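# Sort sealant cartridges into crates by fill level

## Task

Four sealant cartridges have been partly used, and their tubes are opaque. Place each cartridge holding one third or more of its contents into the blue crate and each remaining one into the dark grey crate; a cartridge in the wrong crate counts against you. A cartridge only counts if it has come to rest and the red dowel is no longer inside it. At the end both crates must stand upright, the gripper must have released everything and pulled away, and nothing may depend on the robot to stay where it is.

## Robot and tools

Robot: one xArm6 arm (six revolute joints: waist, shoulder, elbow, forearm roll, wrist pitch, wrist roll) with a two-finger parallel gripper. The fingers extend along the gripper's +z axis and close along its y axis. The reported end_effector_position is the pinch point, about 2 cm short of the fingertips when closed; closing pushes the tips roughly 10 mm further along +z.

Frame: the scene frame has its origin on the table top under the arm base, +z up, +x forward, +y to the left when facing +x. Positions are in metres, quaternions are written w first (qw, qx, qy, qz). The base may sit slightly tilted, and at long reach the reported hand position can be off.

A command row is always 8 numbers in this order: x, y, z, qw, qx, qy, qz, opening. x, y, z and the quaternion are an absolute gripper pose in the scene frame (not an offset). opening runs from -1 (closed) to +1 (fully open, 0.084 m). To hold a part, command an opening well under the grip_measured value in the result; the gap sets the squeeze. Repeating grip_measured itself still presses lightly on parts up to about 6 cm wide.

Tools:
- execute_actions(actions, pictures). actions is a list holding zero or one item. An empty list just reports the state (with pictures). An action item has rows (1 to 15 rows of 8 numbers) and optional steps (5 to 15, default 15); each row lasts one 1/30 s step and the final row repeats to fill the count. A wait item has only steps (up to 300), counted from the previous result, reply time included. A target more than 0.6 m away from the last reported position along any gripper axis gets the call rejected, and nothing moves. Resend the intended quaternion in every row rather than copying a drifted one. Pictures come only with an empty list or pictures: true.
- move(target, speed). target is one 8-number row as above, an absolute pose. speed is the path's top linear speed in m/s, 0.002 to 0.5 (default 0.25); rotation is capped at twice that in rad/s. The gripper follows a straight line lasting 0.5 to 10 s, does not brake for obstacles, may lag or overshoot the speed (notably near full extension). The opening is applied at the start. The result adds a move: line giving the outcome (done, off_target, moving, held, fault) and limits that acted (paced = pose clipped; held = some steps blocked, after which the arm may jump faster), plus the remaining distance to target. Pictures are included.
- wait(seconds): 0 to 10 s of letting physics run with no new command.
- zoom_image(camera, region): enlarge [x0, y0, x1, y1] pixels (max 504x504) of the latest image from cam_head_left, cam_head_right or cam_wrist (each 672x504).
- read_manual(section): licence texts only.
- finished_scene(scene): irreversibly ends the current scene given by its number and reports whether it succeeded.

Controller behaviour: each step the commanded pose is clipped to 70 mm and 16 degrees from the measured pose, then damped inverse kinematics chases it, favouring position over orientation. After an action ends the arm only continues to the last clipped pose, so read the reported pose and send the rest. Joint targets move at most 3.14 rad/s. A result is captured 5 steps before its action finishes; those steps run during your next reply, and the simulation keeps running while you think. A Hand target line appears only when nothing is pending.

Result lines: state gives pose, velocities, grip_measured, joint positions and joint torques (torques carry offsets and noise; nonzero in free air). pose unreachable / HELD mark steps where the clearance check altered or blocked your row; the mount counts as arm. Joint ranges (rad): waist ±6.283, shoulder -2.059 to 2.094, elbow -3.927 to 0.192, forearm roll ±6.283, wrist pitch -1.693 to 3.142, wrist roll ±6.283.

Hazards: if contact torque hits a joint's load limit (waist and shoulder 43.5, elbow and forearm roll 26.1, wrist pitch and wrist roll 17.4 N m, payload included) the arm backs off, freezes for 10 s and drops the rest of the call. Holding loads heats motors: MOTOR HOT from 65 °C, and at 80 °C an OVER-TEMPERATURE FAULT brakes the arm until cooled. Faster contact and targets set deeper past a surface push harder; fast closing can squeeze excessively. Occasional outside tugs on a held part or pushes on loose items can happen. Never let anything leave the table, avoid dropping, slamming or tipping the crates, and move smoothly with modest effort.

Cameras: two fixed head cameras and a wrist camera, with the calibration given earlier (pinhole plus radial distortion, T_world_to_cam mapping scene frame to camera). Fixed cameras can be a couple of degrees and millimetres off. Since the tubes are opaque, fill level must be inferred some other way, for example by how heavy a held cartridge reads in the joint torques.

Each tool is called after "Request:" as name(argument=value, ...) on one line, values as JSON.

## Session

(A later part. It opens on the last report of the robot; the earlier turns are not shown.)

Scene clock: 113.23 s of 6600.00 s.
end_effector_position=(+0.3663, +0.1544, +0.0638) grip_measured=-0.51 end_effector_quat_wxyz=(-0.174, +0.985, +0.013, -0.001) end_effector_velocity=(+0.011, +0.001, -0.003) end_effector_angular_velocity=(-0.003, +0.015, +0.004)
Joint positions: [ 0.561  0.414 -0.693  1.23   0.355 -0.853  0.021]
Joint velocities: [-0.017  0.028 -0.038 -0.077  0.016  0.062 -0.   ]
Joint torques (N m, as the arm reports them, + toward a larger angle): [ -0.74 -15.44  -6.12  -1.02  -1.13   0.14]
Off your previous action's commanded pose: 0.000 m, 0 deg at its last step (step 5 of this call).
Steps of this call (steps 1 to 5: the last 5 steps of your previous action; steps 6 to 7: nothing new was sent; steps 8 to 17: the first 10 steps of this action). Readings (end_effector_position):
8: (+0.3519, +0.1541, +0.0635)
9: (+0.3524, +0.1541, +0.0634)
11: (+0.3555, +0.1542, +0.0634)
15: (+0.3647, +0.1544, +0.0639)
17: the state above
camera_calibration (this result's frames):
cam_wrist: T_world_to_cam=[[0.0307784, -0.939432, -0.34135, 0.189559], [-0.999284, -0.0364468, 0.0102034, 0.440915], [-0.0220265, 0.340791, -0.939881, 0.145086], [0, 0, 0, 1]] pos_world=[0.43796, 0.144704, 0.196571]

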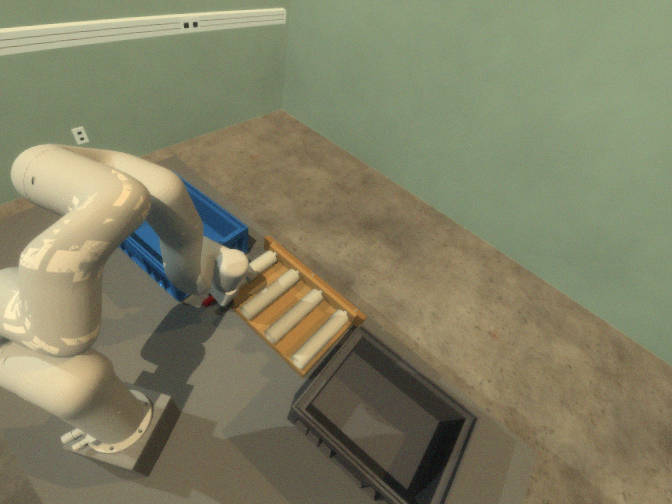

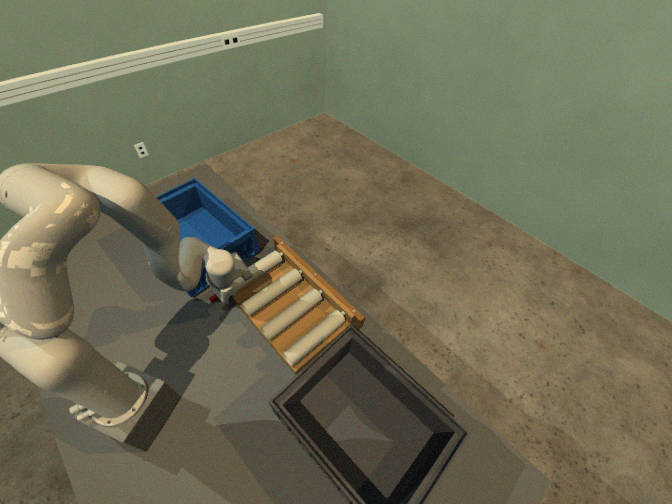

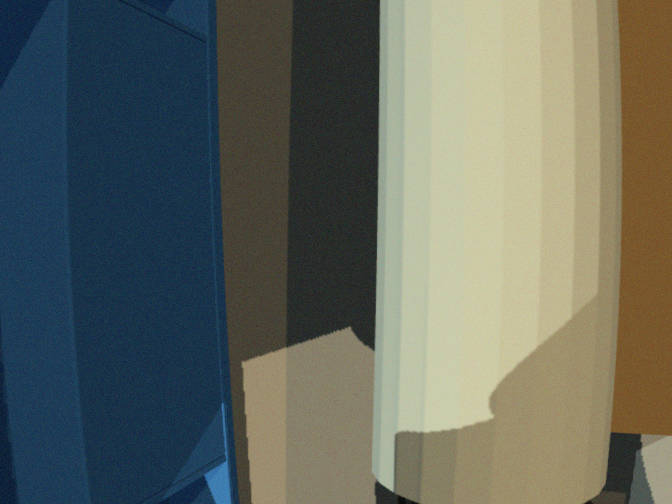

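Request:
move(target=[0.197,0.1503,0.0635,-0.1741,0.9846,0.0129,-0.0023,-1.0], speed=0.25)

Request:
zoom_image(camera="cam_head_right", region=[220,235,380,385])

Scene clock: 114.83 s of 6600.00 s.
end_effector_position=(+0.1973, +0.1514, +0.0633) grip_measured=-0.51 end_effector_quat_wxyz=(-0.175, +0.985, +0.013, -0.003) end_effector_velocity=(-0.002, -0.000, +0.000) end_effector_angular_velocity=(+0.002, -0.009, -0.001)
Joint positions: [ 0.832  0.216 -0.312  2.029  0.315 -1.415  0.021]
Joint velocities: [ 0.004 -0.003  0.005  0.04   0.001 -0.037 -0.   ]
Joint torques (N m, as the arm reports them, + toward a larger angle): [-0.73 -9.63 -3.9  -1.28 -1.02  0.27]
Hand target: +0.197, +0.151, +0.063; -0.175, +0.985, +0.013, -0.002
Off your previous action's commanded pose: 0.000 m, 0 deg at its last step (step 5 of this call).
Off the commanded pose: 0.001 m, 0 deg.
Kept back: nothing.
move: done
camera_calibration (this result's frames):
cam_wrist: T_world_to_cam=[[0.0302536, -0.939221, -0.341977, 0.191806], [-0.999246, -0.0367547, 0.0125448, 0.271846], [-0.0243516, 0.341339, -0.939625, 0.142284], [0, 0, 0, 1]] pos_world=[0.269303, 0.141573, 0.195876]

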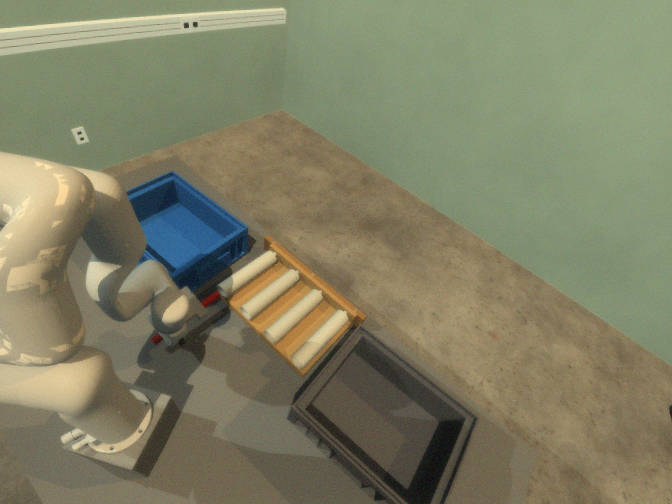

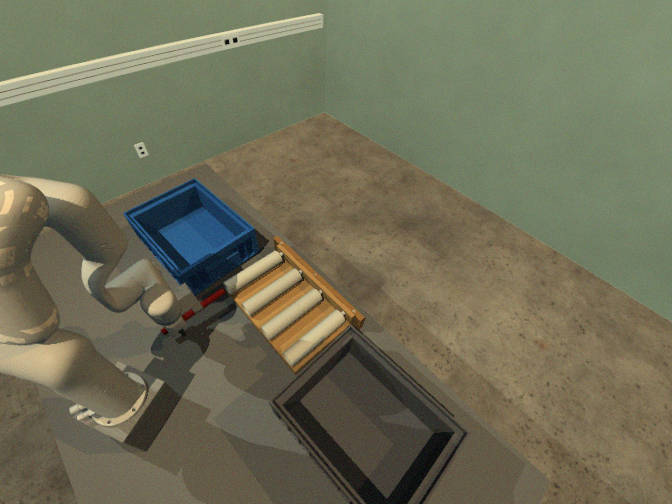

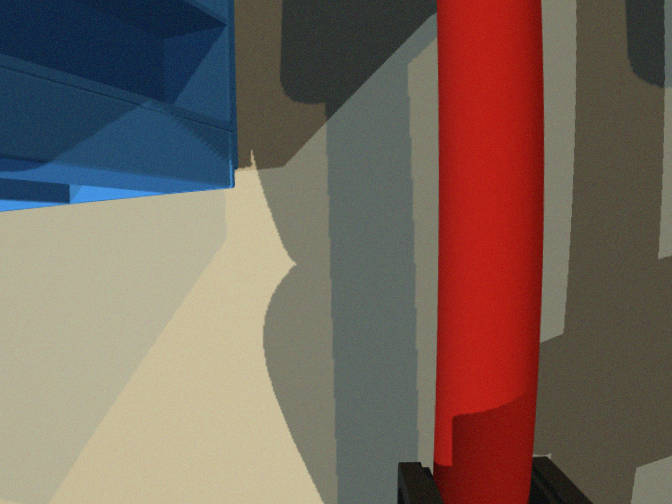

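Region (220, 235, 380, 385) of cam_head_right's 672x504 image, scaled by 3.150, with more detail than that image has; it fills the top 472 rows of this view, and the rest is white.

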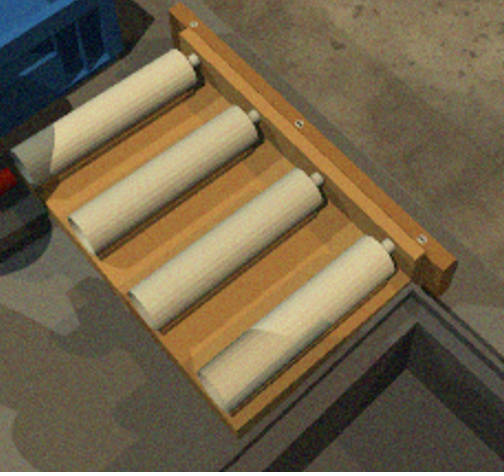

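Request:
move(target=[0.188,0.15,0.027,-0.1741,0.9846,0.0129,-0.0023,-1.0], speed=0.1)

Request:
execute_actions(actions=[{"rows": [[0.188,0.15,0.027,-0.1741,0.9846,0.0129,-0.0023,-0.7],[0.188,0.15,0.027,-0.1741,0.9846,0.0129,-0.0023,-0.55],[0.188,0.15,0.027,-0.1741,0.9846,0.0129,-0.0023,-0.48],[0.188,0.15,0.027,-0.1741,0.9846,0.0129,-0.0023,-0.42],[0.188,0.15,0.027,-0.1741,0.9846,0.0129,-0.0023,-0.36],[0.188,0.15,0.027,-0.1741,0.9846,0.0129,-0.0023,-0.3],[0.188,0.15,0.027,-0.1741,0.9846,0.0129,-0.0023,-0.22],[0.188,0.15,0.027,-0.1741,0.9846,0.0129,-0.0023,-0.15]], "steps": 14}], pictures=true)

Scene clock: 118.83 s of 6600.00 s.
end_effector_position=(+0.1882, +0.1501, +0.0270) grip_measured=-0.51 end_effector_quat_wxyz=(-0.174, +0.985, +0.013, -0.002) end_effector_velocity=(+0.000, +0.000, -0.001) end_effector_angular_velocity=(+0.001, -0.004, -0.000)
Joint positions: [ 0.802  0.403 -0.389  2.256  0.375 -1.688  0.021]
Joint velocities: [-0.002  0.006 -0.002  0.016  0.004 -0.019 -0.   ]
Joint torques (N m, as the arm reports them, + toward a larger angle): [ -0.54 -10.85  -2.45  -1.1   -0.76   0.22]
Hand target: +0.188, +0.150, +0.027; -0.174, +0.985, +0.013, -0.002
Off the commanded pose: 0.000 m, 0 deg.
Kept back: nothing.
After step 90, 0.13 s passed at rest.
move: done
camera_calibration (this result's frames):
cam_wrist: T_world_to_cam=[[0.0306545, -0.939468, -0.341263, 0.178431], [-0.999253, -0.0368474, 0.0116784, 0.263211], [-0.0235462, 0.34065, -0.939895, 0.108435], [0, 0, 0, 1]] pos_world=[0.260098, 0.14039, 0.159735]

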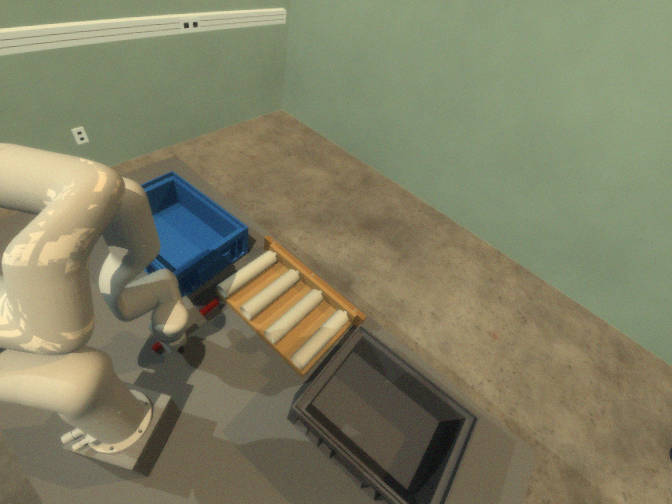

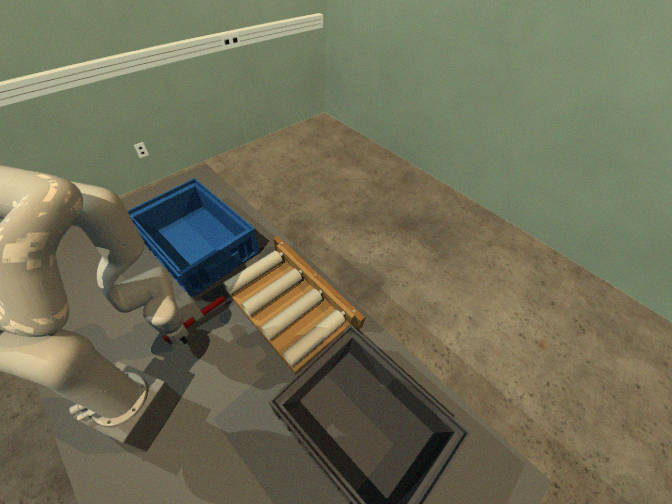

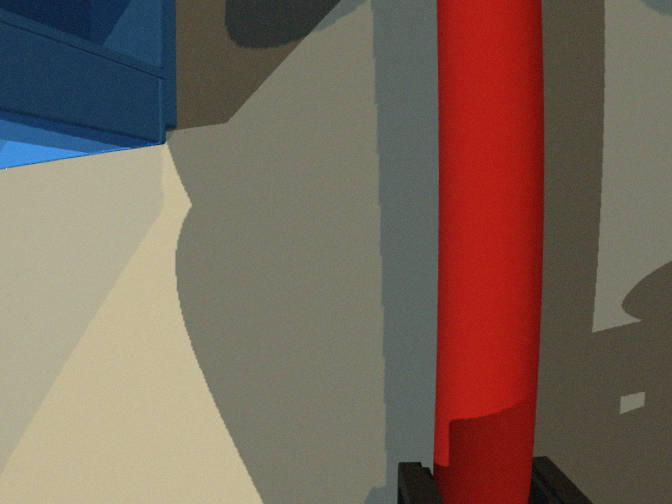

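Scene clock: 119.13 s of 6600.00 s.
end_effector_position=(+0.1884, +0.1504, +0.0272) grip_measured=-0.19 end_effector_quat_wxyz=(-0.175, +0.985, +0.013, -0.002) end_effector_velocity=(+0.007, +0.008, +0.003) end_effector_angular_velocity=(+0.018, -0.017, +0.006)
Joint positions: [ 0.802  0.403 -0.389  2.257  0.376 -1.688  0.036]
Joint velocities: [ 0.005 -0.013 -0.007 -0.001  0.007 -0.     0.039]
Joint torques (N m, as the arm reports them, + toward a larger angle): [-0.95 -8.92 -1.7  -0.89 -1.43  0.33]
Steps of this call (steps 1 to 9: the first 9 steps of this action). Readings (end_effector_position):
1: (+0.1882, +0.1501, +0.0270)
2: (+0.1882, +0.1501, +0.0270)
4: (+0.1881, +0.1501, +0.0270)
8: (+0.1881, +0.1501, +0.0271)
9: the state above
camera_calibration (this result's frames):
cam_wrist: T_world_to_cam=[[0.0309759, -0.939117, -0.3422, 0.178739], [-0.999258, -0.0369334, 0.0109053, 0.263421], [-0.0228799, 0.341608, -0.939564, 0.108175], [0, 0, 0, 1]] pos_world=[0.260164, 0.140632, 0.159929]

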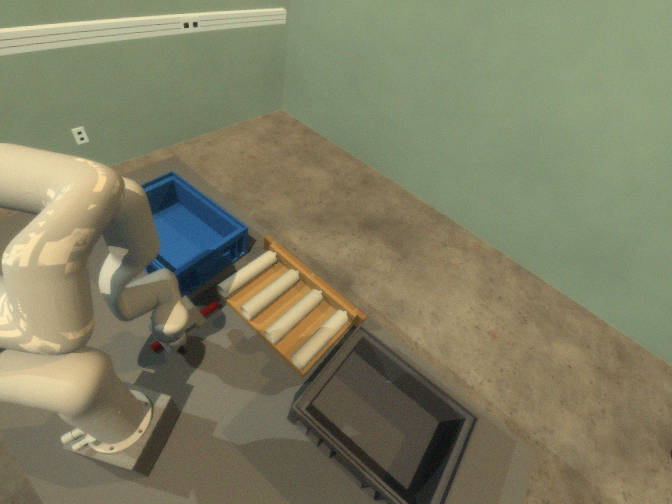

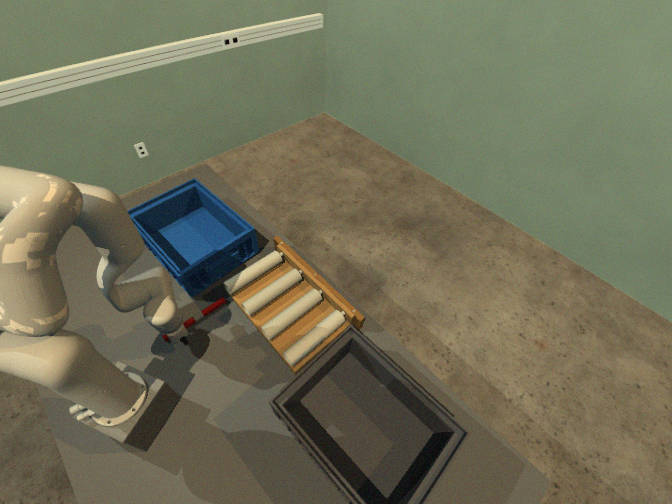

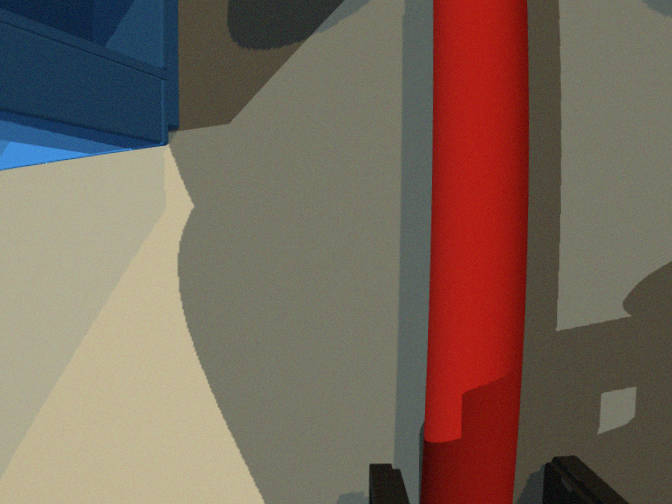

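Request:
move(target=[0.19,0.128,0.095,-0.1741,0.9846,0.0129,-0.0023,-0.15], speed=0.2)

Request:
move(target=[0.495,0.1617,0.15,0,0.9999,0.0131,0,0.8], speed=0.35)

Scene clock: 121.57 s of 6600.00 s.
end_effector_position=(+0.1898, +0.1279, +0.0950) grip_measured=-0.16 end_effector_quat_wxyz=(-0.174, +0.985, +0.013, -0.002) end_effector_velocity=(-0.000, -0.001, +0.002) end_effector_angular_velocity=(-0.001, +0.018, +0.001)
Joint positions: [ 0.792 -0.017 -0.157  1.75   0.294 -1.164  0.037]
Joint velocities: [-0.008 -0.014  0.009 -0.081  0.006  0.076 -0.   ]
Joint torques (N m, as the arm reports them, + toward a larger angle): [-0.32 -7.37 -5.12 -0.93 -0.89  0.15]
Hand target: +0.190, +0.128, +0.095; -0.174, +0.985, +0.013, -0.002
Off your previous action's commanded pose: 0.001 m, 0 deg at its last step (step 5 of this call).
Off the commanded pose: 0.000 m, 0 deg.
Kept back: nothing.
move: done
camera_calibration (this result's frames):
cam_wrist: T_world_to_cam=[[0.030553, -0.939594, -0.340925, 0.180788], [-0.99928, -0.0363844, 0.0107222, 0.263207], [-0.0224789, 0.340352, -0.940029, 0.179758], [0, 0, 0, 1]] pos_world=[0.261535, 0.118263, 0.227791]

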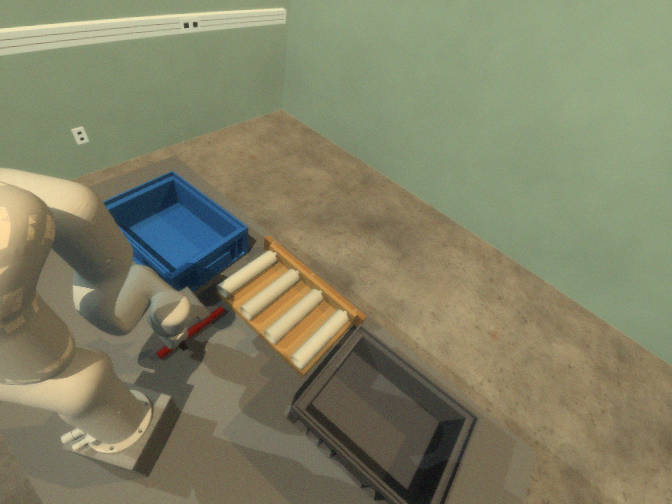

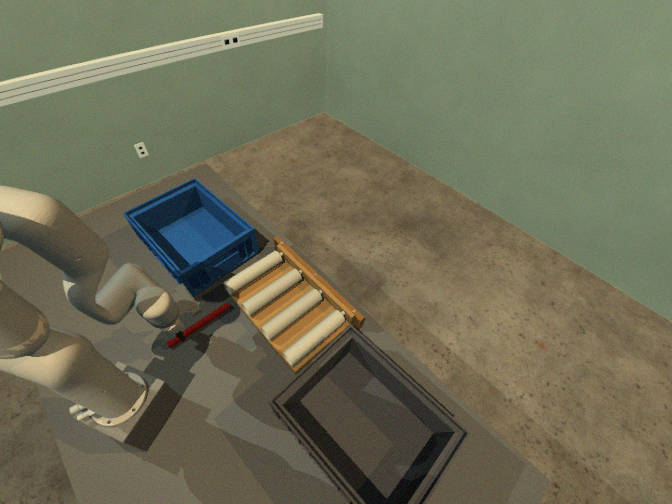

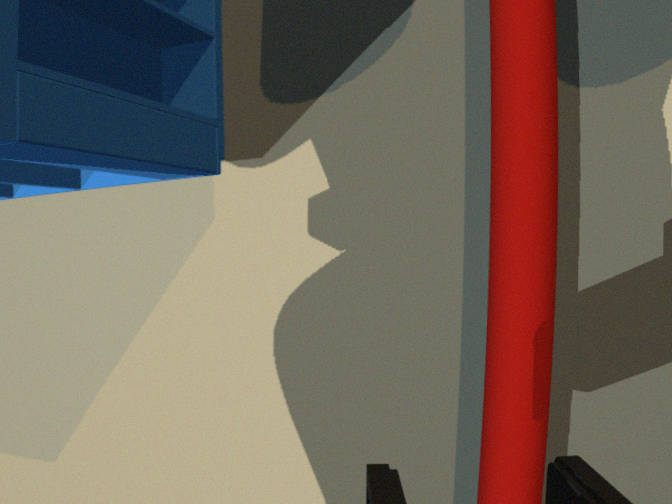

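Scene clock: 123.37 s of 6600.00 s.
end_effector_position=(+0.4948, +0.1599, +0.1504) grip_measured=+0.80 end_effector_quat_wxyz=(+0.001, +1.000, +0.013, -0.000) end_effector_velocity=(+0.001, +0.000, +0.001) end_effector_angular_velocity=(-0.007, +0.005, -0.002)
Joint positions: [ 0.511  0.412 -1.074  0.008  0.629  0.278  0.077]
Joint velocities: [ 0.001  0.005 -0.012 -0.009  0.015  0.011 -0.   ]
Joint torques (N m, as the arm reports them, + toward a larger angle): [ -0.83 -19.2  -10.42  -1.24  -1.61   0.36]
Hand target: +0.495, +0.160, +0.150; +0.001, +1.000, +0.013, -0.000
Off the commanded pose: 0.002 m, 0 deg.
Kept back: nothing.
move: done; limits=paced
camera_calibration (this result's frames):
cam_wrist: T_world_to_cam=[[0.0318118, -0.999489, 0.00304044, 0.177555], [-0.99938, -0.031762, 0.0152193, 0.567179], [-0.0151149, -0.0035227, -0.99988, 0.288086], [0, 0, 0, 1]] pos_world=[0.565534, 0.196494, 0.278879]

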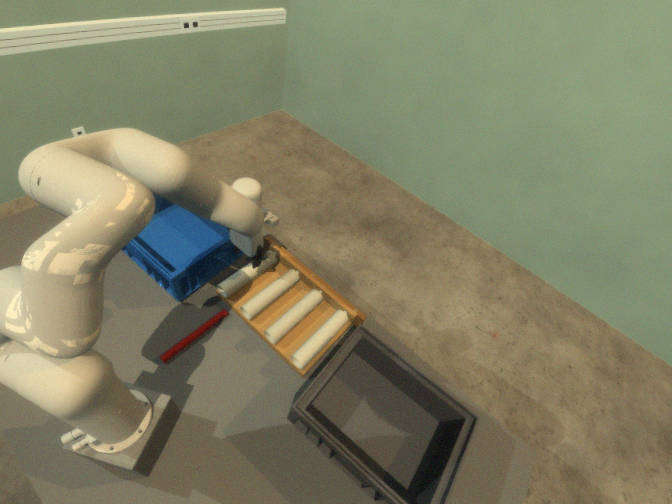

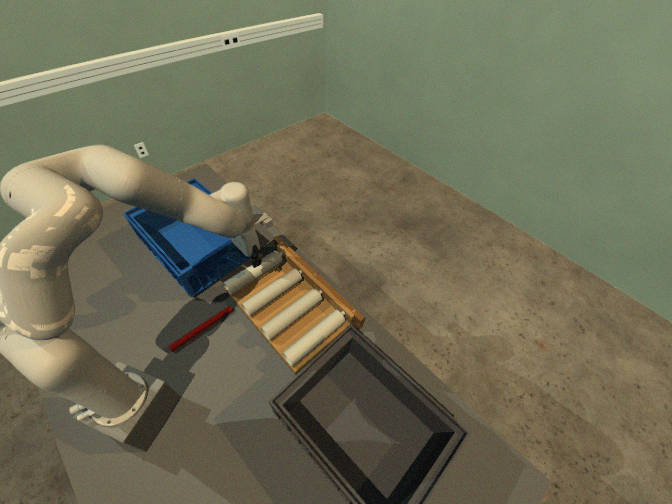

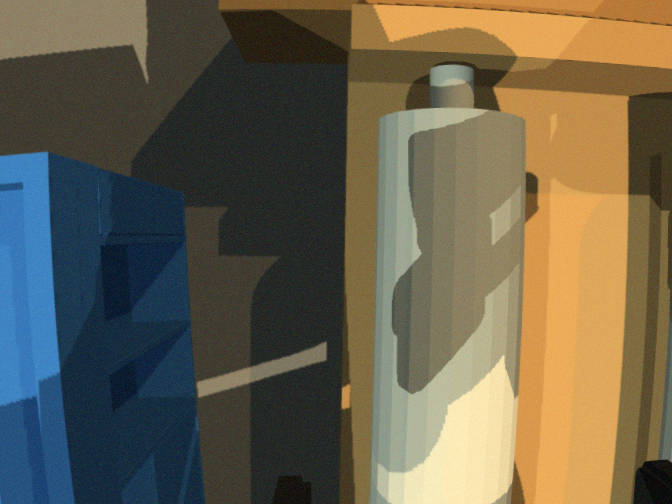

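Request:
move(target=[0.495,0.1585,0.072,0,0.9999,0.0131,0,0.8], speed=0.25)

Request:
move(target=[0.495,0.1585,0.057,0,0.9999,0.0131,0,0.8], speed=0.06)

Request:
execute_actions(actions=[{"rows": [[0.495,0.1585,0.057,0,0.9999,0.0131,0,0.65],[0.495,0.1585,0.057,0,0.9999,0.0131,0,0.5],[0.495,0.1585,0.057,0,0.9999,0.0131,0,0.4],[0.495,0.1585,0.057,0,0.9999,0.0131,0,0.3],[0.495,0.1585,0.057,0,0.9999,0.0131,0,0.22],[0.495,0.1585,0.057,0,0.9999,0.0131,0,0.15],[0.495,0.1585,0.057,0,0.9999,0.0131,0,0.08],[0.495,0.1585,0.057,0,0.9999,0.0131,0,0.0],[0.495,0.1585,0.057,0,0.9999,0.0131,0,-0.1],[0.495,0.1585,0.057,0,0.9999,0.0131,0,-0.2],[0.495,0.1585,0.057,0,0.9999,0.0131,0,-0.3],[0.495,0.1585,0.057,0,0.9999,0.0131,0,-0.4],[0.495,0.1585,0.057,0,0.9999,0.0131,0,-0.5]], "steps": 15}])

Scene clock: 124.87 s of 6600.00 s.
end_effector_position=(+0.4955, +0.1587, +0.0725) grip_measured=+0.80 end_effector_quat_wxyz=(-0.000, +1.000, +0.013, +0.001) end_effector_velocity=(-0.003, -0.001, -0.005) end_effector_angular_velocity=(-0.003, +0.010, -0.001)
Joint positions: [ 0.509  0.607 -1.102  0.014  0.46   0.271  0.077]
Joint velocities: [-0.     0.008  0.002  0.001  0.001  0.    -0.   ]
Joint torques (N m, as the arm reports them, + toward a larger angle): [ -0.7  -20.24  -9.42  -1.13  -1.69   0.32]
Hand target: +0.495, +0.159, +0.072; -0.000, +1.000, +0.013, -0.000
Off the commanded pose: 0.001 m, 0 deg.
Kept back: nothing.
move: done
camera_calibration (this result's frames):
cam_wrist: T_world_to_cam=[[0.0321385, -0.999482, 0.00149882, 0.176549], [-0.999391, -0.0321151, 0.013612, 0.569216], [-0.0135569, -0.00193538, -0.999906, 0.209207], [0, 0, 0, 1]] pos_world=[0.566032, 0.195143, 0.201175]

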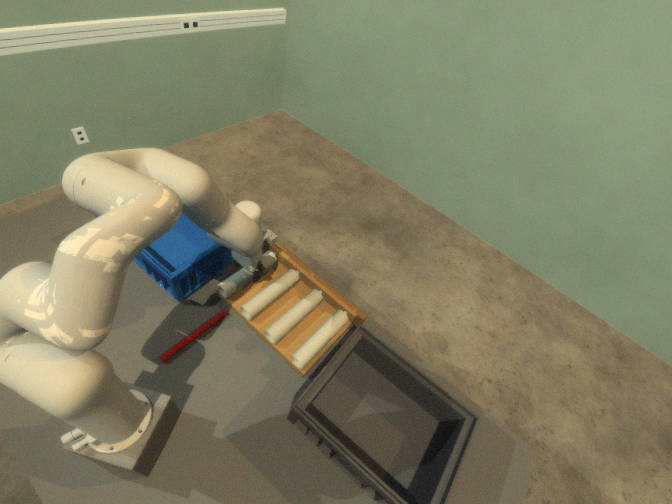

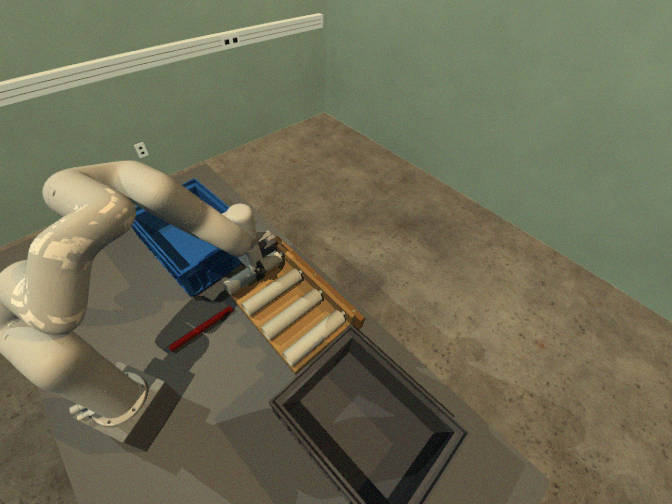

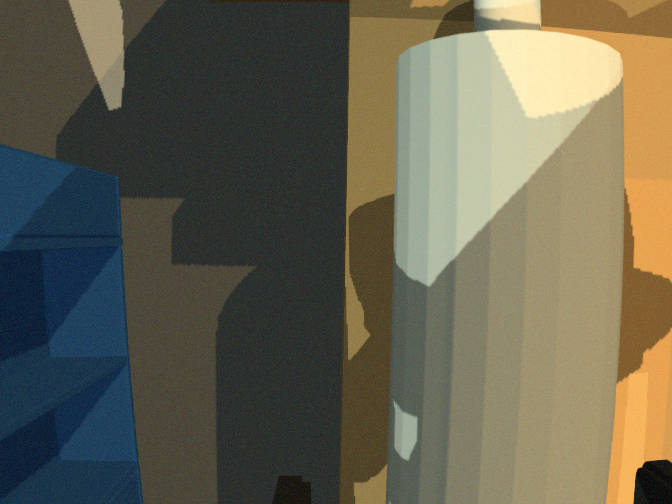

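Scene clock: 125.63 s of 6600.00 s.
end_effector_position=(+0.4951, +0.1585, +0.0572) grip_measured=+0.80 end_effector_quat_wxyz=(-0.000, +1.000, +0.013, +0.000) end_effector_velocity=(+0.001, +0.001, +0.000) end_effector_angular_velocity=(+0.001, -0.004, -0.001)
Joint positions: [ 0.509  0.648 -1.114  0.014  0.432  0.271  0.077]
Joint velocities: [ 0.     0.001 -0.002 -0.    -0.004  0.001  0.   ]
Joint torques (N m, as the arm reports them, + toward a larger angle): [ -1.06 -20.15  -9.06  -1.15  -1.62   0.34]
Hand target: +0.495, +0.159, +0.057; -0.000, +1.000, +0.013, -0.000
Off the commanded pose: 0.000 m, 0 deg.
Kept back: nothing.
move: done
camera_calibration (this result's frames):
cam_wrist: T_world_to_cam=[[0.0320692, -0.999484, 0.00179463, 0.176464], [-0.999383, -0.0320401, 0.0144185, 0.569009], [-0.0143535, -0.00225591, -0.999894, 0.194351], [0, 0, 0, 1]] pos_world=[0.565789, 0.195042, 0.18581]

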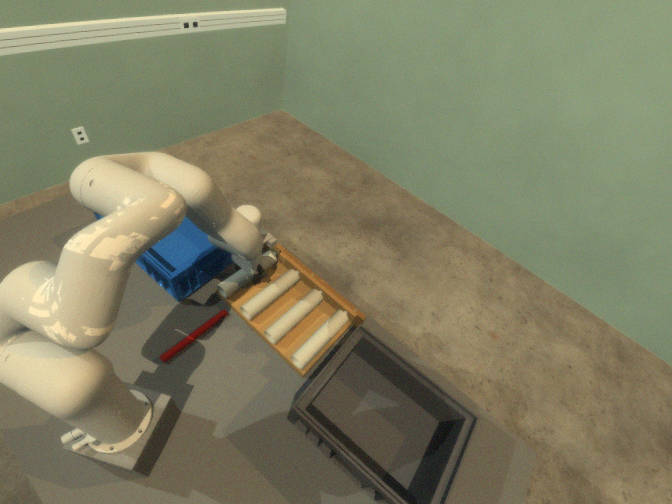

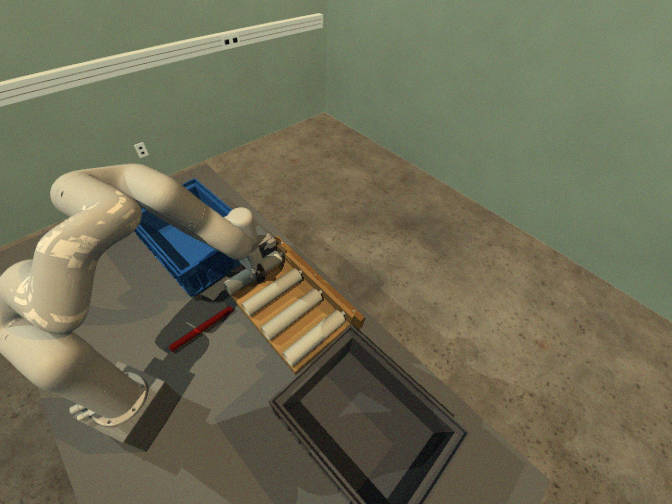

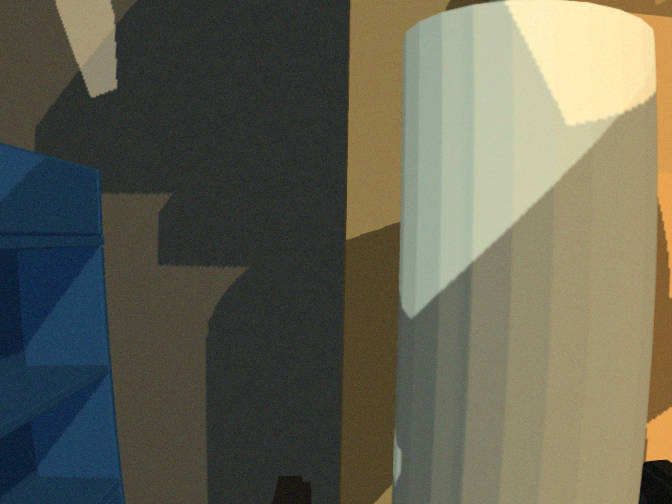

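Scene clock: 125.97 s of 6600.00 s.
end_effector_position=(+0.4951, +0.1580, +0.0571) grip_measured=+0.11 end_effector_quat_wxyz=(+0.000, +1.000, +0.013, -0.000) end_effector_velocity=(-0.000, +0.002, -0.000) end_effector_angular_velocity=(-0.000, -0.001, +0.006)
Joint positions: [ 0.508  0.648 -1.114  0.014  0.432  0.271  0.049]
Joint velocities: [ 0.004  0.001 -0.001 -0.001 -0.    -0.001  0.001]
Joint torques (N m, as the arm reports them, + toward a larger angle): [  0.85 -19.7   -9.31  -0.96  -1.85   0.22]
Steps of this call (steps 1 to 10: the first 10 steps of this action). Readings (end_effector_position):
1: (+0.4952, +0.1586, +0.0572)
2: (+0.4952, +0.1586, +0.0572)
4: (+0.4951, +0.1585, +0.0571)
8: (+0.4951, +0.1581, +0.0571)
10: the state above

Request:
execute_actions(actions=[])

Scene clock: 126.57 s of 6600.00 s.
end_effector_position=(+0.4951, +0.1583, +0.0571) grip_measured=+0.11 end_effector_quat_wxyz=(+0.000, +1.000, +0.013, +0.000) end_effector_velocity=(+0.000, +0.001, +0.000) end_effector_angular_velocity=(+0.001, -0.001, -0.001)
Joint positions: [ 0.509  0.648 -1.114  0.014  0.432  0.271  0.049]
Joint velocities: [ 0.001  0.    -0.001  0.001 -0.     0.001  0.   ]
Joint torques (N m, as the arm reports them, + toward a larger angle): [  2.8  -18.95  -9.51  -0.58  -2.     0.22]
Hand target: +0.495, +0.159, +0.057; -0.000, +1.000, +0.013, -0.000
Off the commanded pose: 0.000 m, 0 deg.
Kept back: nothing.
Steps of this call (steps 1 to 5: the last 5 steps of your previous action; steps 6 to 18: nothing new was sent). Readings (end_effector_position):
1: (+0.4951, +0.1580, +0.0571)
2: (+0.4951, +0.1580, +0.0571)
4: (+0.4951, +0.1581, +0.0571)
8: (+0.4951, +0.1581, +0.0571)
18: the state above
camera_calibration (this result's frames):
cam_wrist: T_world_to_cam=[[0.0315903, -0.999499, 0.0019301, 0.176403], [-0.999394, -0.0315587, 0.014683, 0.568872], [-0.0146148, -0.00239277, -0.99989, 0.194364], [0, 0, 0, 1]] pos_world=[0.565795, 0.194732, 0.185649]

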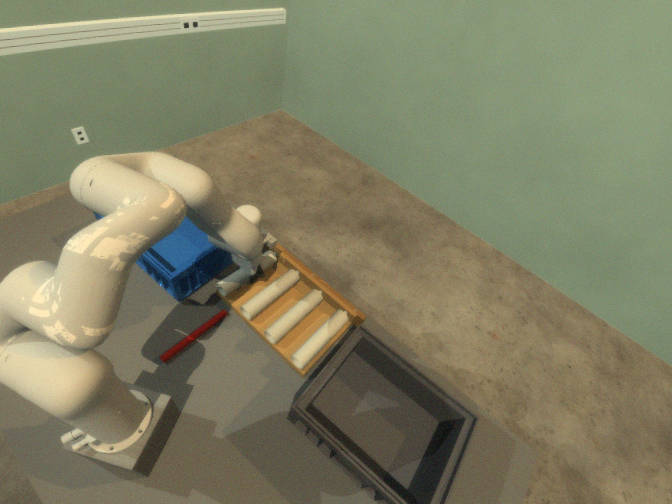

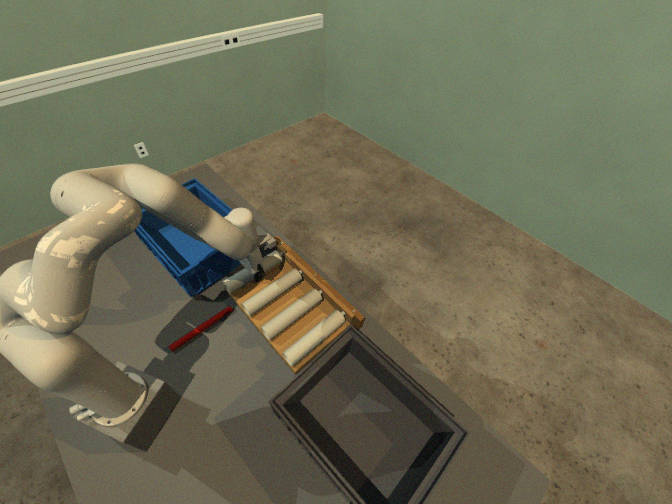

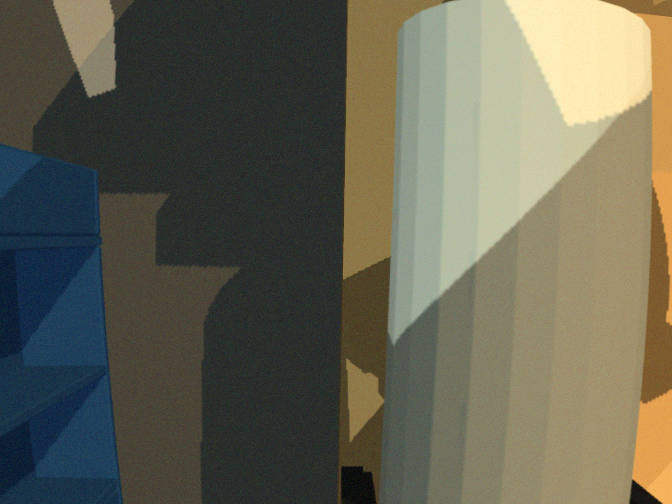

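Request:
move(target=[0.488,0.1585,0.085,0,0.9999,0.0131,0,-0.5], speed=0.08)

Request:
move(target=[0.488,0.1585,0.19,0,0.9999,0.0131,0,-0.5], speed=0.25)

Request:
move(target=[0.47,-0.45,0.19,0,0.7071,-0.7071,0,-0.5], speed=0.35)

Scene clock: 128.13 s of 6600.00 s.
end_effector_position=(+0.4878, +0.1585, +0.0847) grip_measured=+0.11 end_effector_quat_wxyz=(+0.000, +1.000, +0.013, -0.000) end_effector_velocity=(-0.002, -0.001, +0.000) end_effector_angular_velocity=(-0.001, +0.004, -0.002)
Joint positions: [ 0.513  0.558 -1.064  0.013  0.472  0.276  0.049]
Joint velocities: [-0.001 -0.004  0.005  0.001  0.004  0.001  0.   ]
Joint torques (N m, as the arm reports them, + toward a larger angle): [ -0.87 -19.79  -9.8   -1.09  -1.87   0.29]
Hand target: +0.488, +0.159, +0.085; +0.000, +1.000, +0.013, +0.000
Off the commanded pose: 0.000 m, 0 deg.
Kept back: nothing.
move: done
camera_calibration (this result's frames):
cam_wrist: T_world_to_cam=[[0.0321353, -0.999481, 0.00206434, 0.176547], [-0.999368, -0.0321001, 0.0152677, 0.561213], [-0.0151936, -0.00255367, -0.999881, 0.222169], [0, 0, 0, 1]] pos_world=[0.55856, 0.195038, 0.21321]

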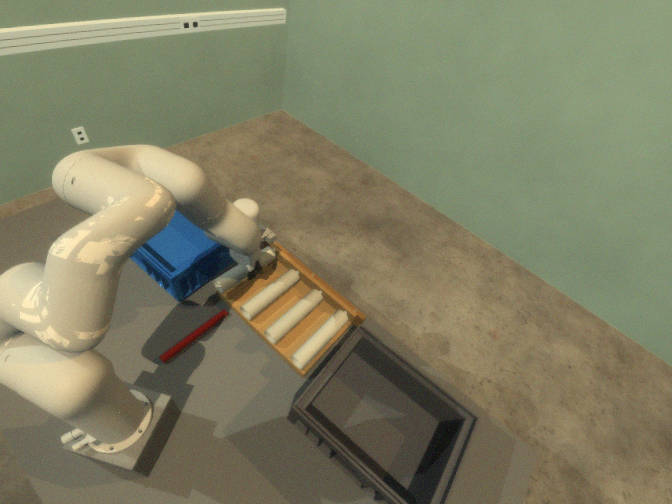

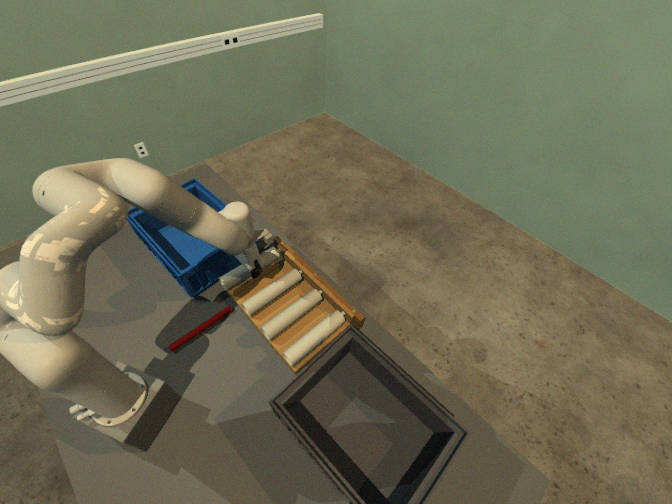

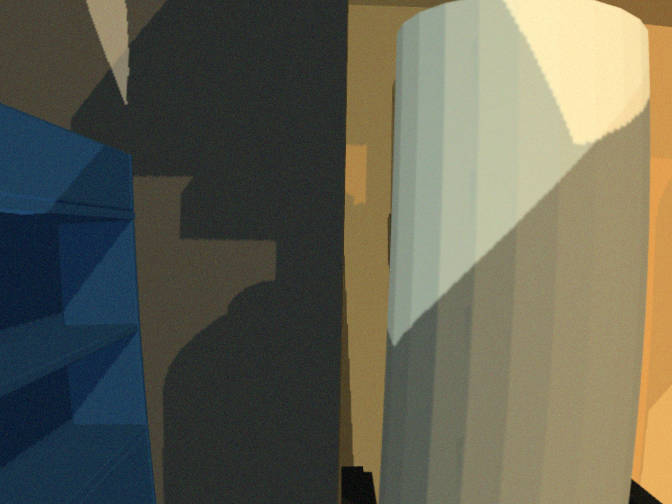

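Scene clock: 129.07 s of 6600.00 s.
end_effector_position=(+0.4874, +0.1583, +0.1893) grip_measured=+0.11 end_effector_quat_wxyz=(+0.000, +1.000, +0.013, -0.001) end_effector_velocity=(+0.004, +0.001, +0.007) end_effector_angular_velocity=(+0.003, -0.011, +0.001)
Joint positions: [ 0.511  0.307 -1.052  0.009  0.712  0.279  0.049]
Joint velocities: [ 0.    -0.009 -0.007 -0.     0.004 -0.    -0.   ]
Joint torques (N m, as the arm reports them, + toward a larger angle): [ -0.76 -18.47 -11.53  -1.14  -1.74   0.29]
Hand target: +0.488, +0.158, +0.190; +0.000, +1.000, +0.013, +0.000
Off the commanded pose: 0.001 m, 0 deg.
Kept back: nothing.
move: done
camera_calibration (this result's frames):
cam_wrist: T_world_to_cam=[[0.0319552, -0.999486, 0.00246933, 0.176127], [-0.999359, -0.031911, 0.0162223, 0.559007], [-0.0161352, -0.00298613, -0.999865, 0.327325], [0, 0, 0, 1]] pos_world=[0.558302, 0.194852, 0.317778]

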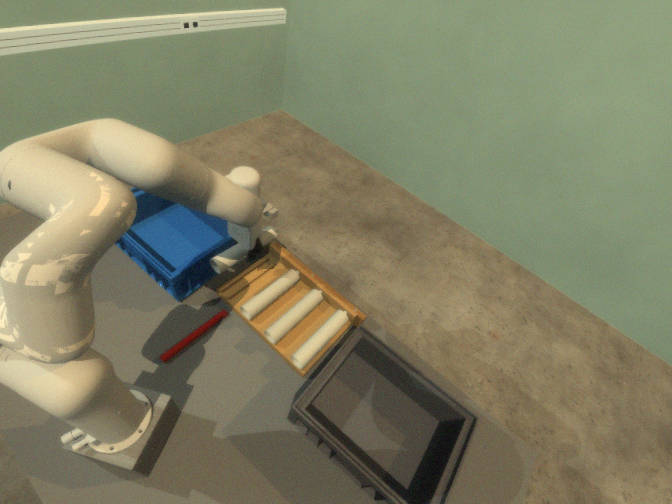

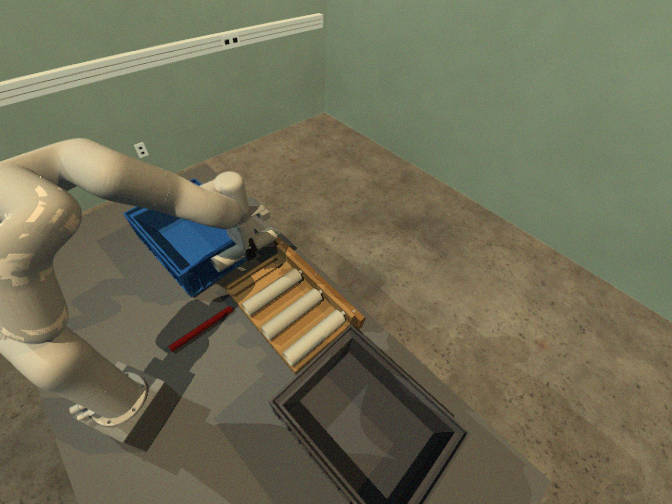

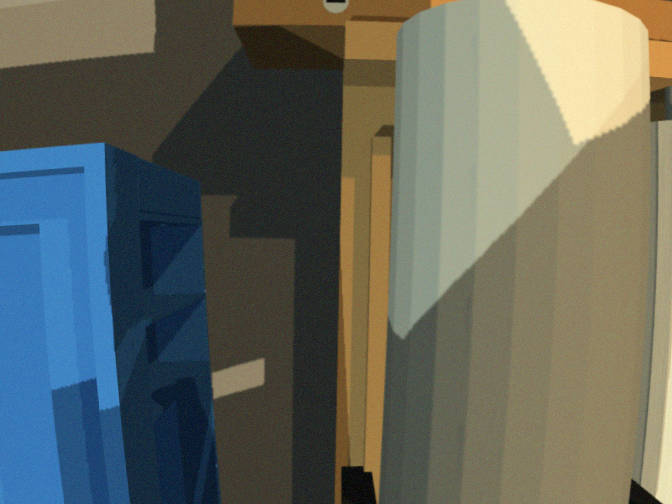

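action 0: the call puts the target (arm/x, arm/y, arm/z) 0.608 m from end_effector_position in the last result along the gripper's own y axis as it stood there; a target may be at most 0.6 m away along each of those axes, so nothing of the call was run and nothing moved. Command a nearer target, and go on from there in a later call.

Request:
move(target=[0.47,-0.43,0.19,0,0.7071,-0.7071,0,-0.5], speed=0.35)

Scene clock: 132.17 s of 6600.00 s.
end_effector_position=(+0.4679, -0.4305, +0.1903) grip_measured=+0.11 end_effector_quat_wxyz=(+0.001, +0.707, -0.707, +0.001) end_effector_velocity=(-0.001, -0.003, -0.000) end_effector_angular_velocity=(+0.003, +0.003, -0.006)
Joint positions: [-0.557  0.728 -1.701  0.038  0.961  0.792  0.049]
Joint velocities: [-0.004  0.008 -0.014 -0.     0.01   0.002 -0.   ]
Joint torques (N m, as the arm reports them, + toward a larger angle): [ -1.39 -24.47 -12.99  -1.41  -1.71   0.32]
Hand target: +0.468, -0.431, +0.190; +0.001, +0.707, -0.707, +0.000
Off the commanded pose: 0.002 m, 0 deg.
Kept back: nothing.
move: done
camera_calibration (this result's frames):
cam_wrist: T_world_to_cam=[[-0.999975, -0.0066494, 0.00253101, 0.498496], [-0.00661741, 0.999901, 0.0124466, 0.501126], [-0.00261352, 0.0124296, -0.999919, 0.326572], [0, 0, 0, 1]] pos_world=[0.502653, -0.50182, 0.319047]

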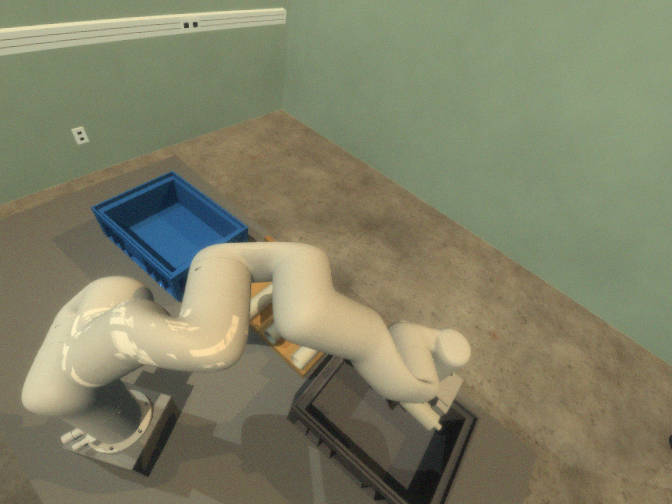

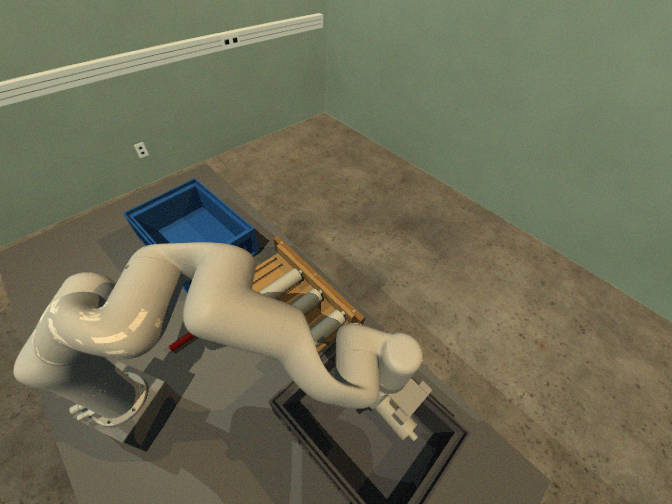

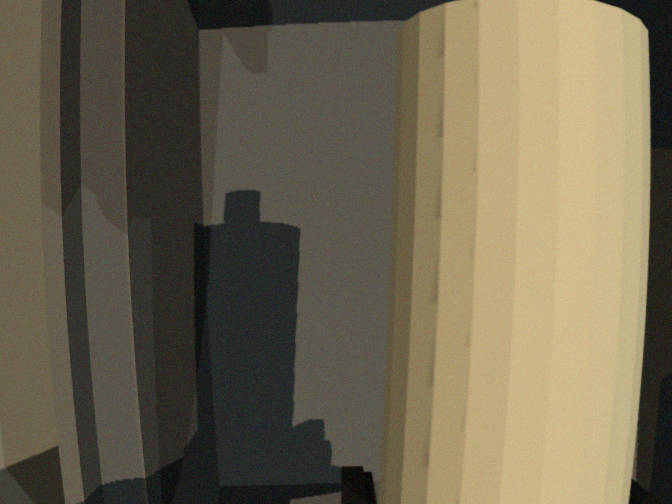

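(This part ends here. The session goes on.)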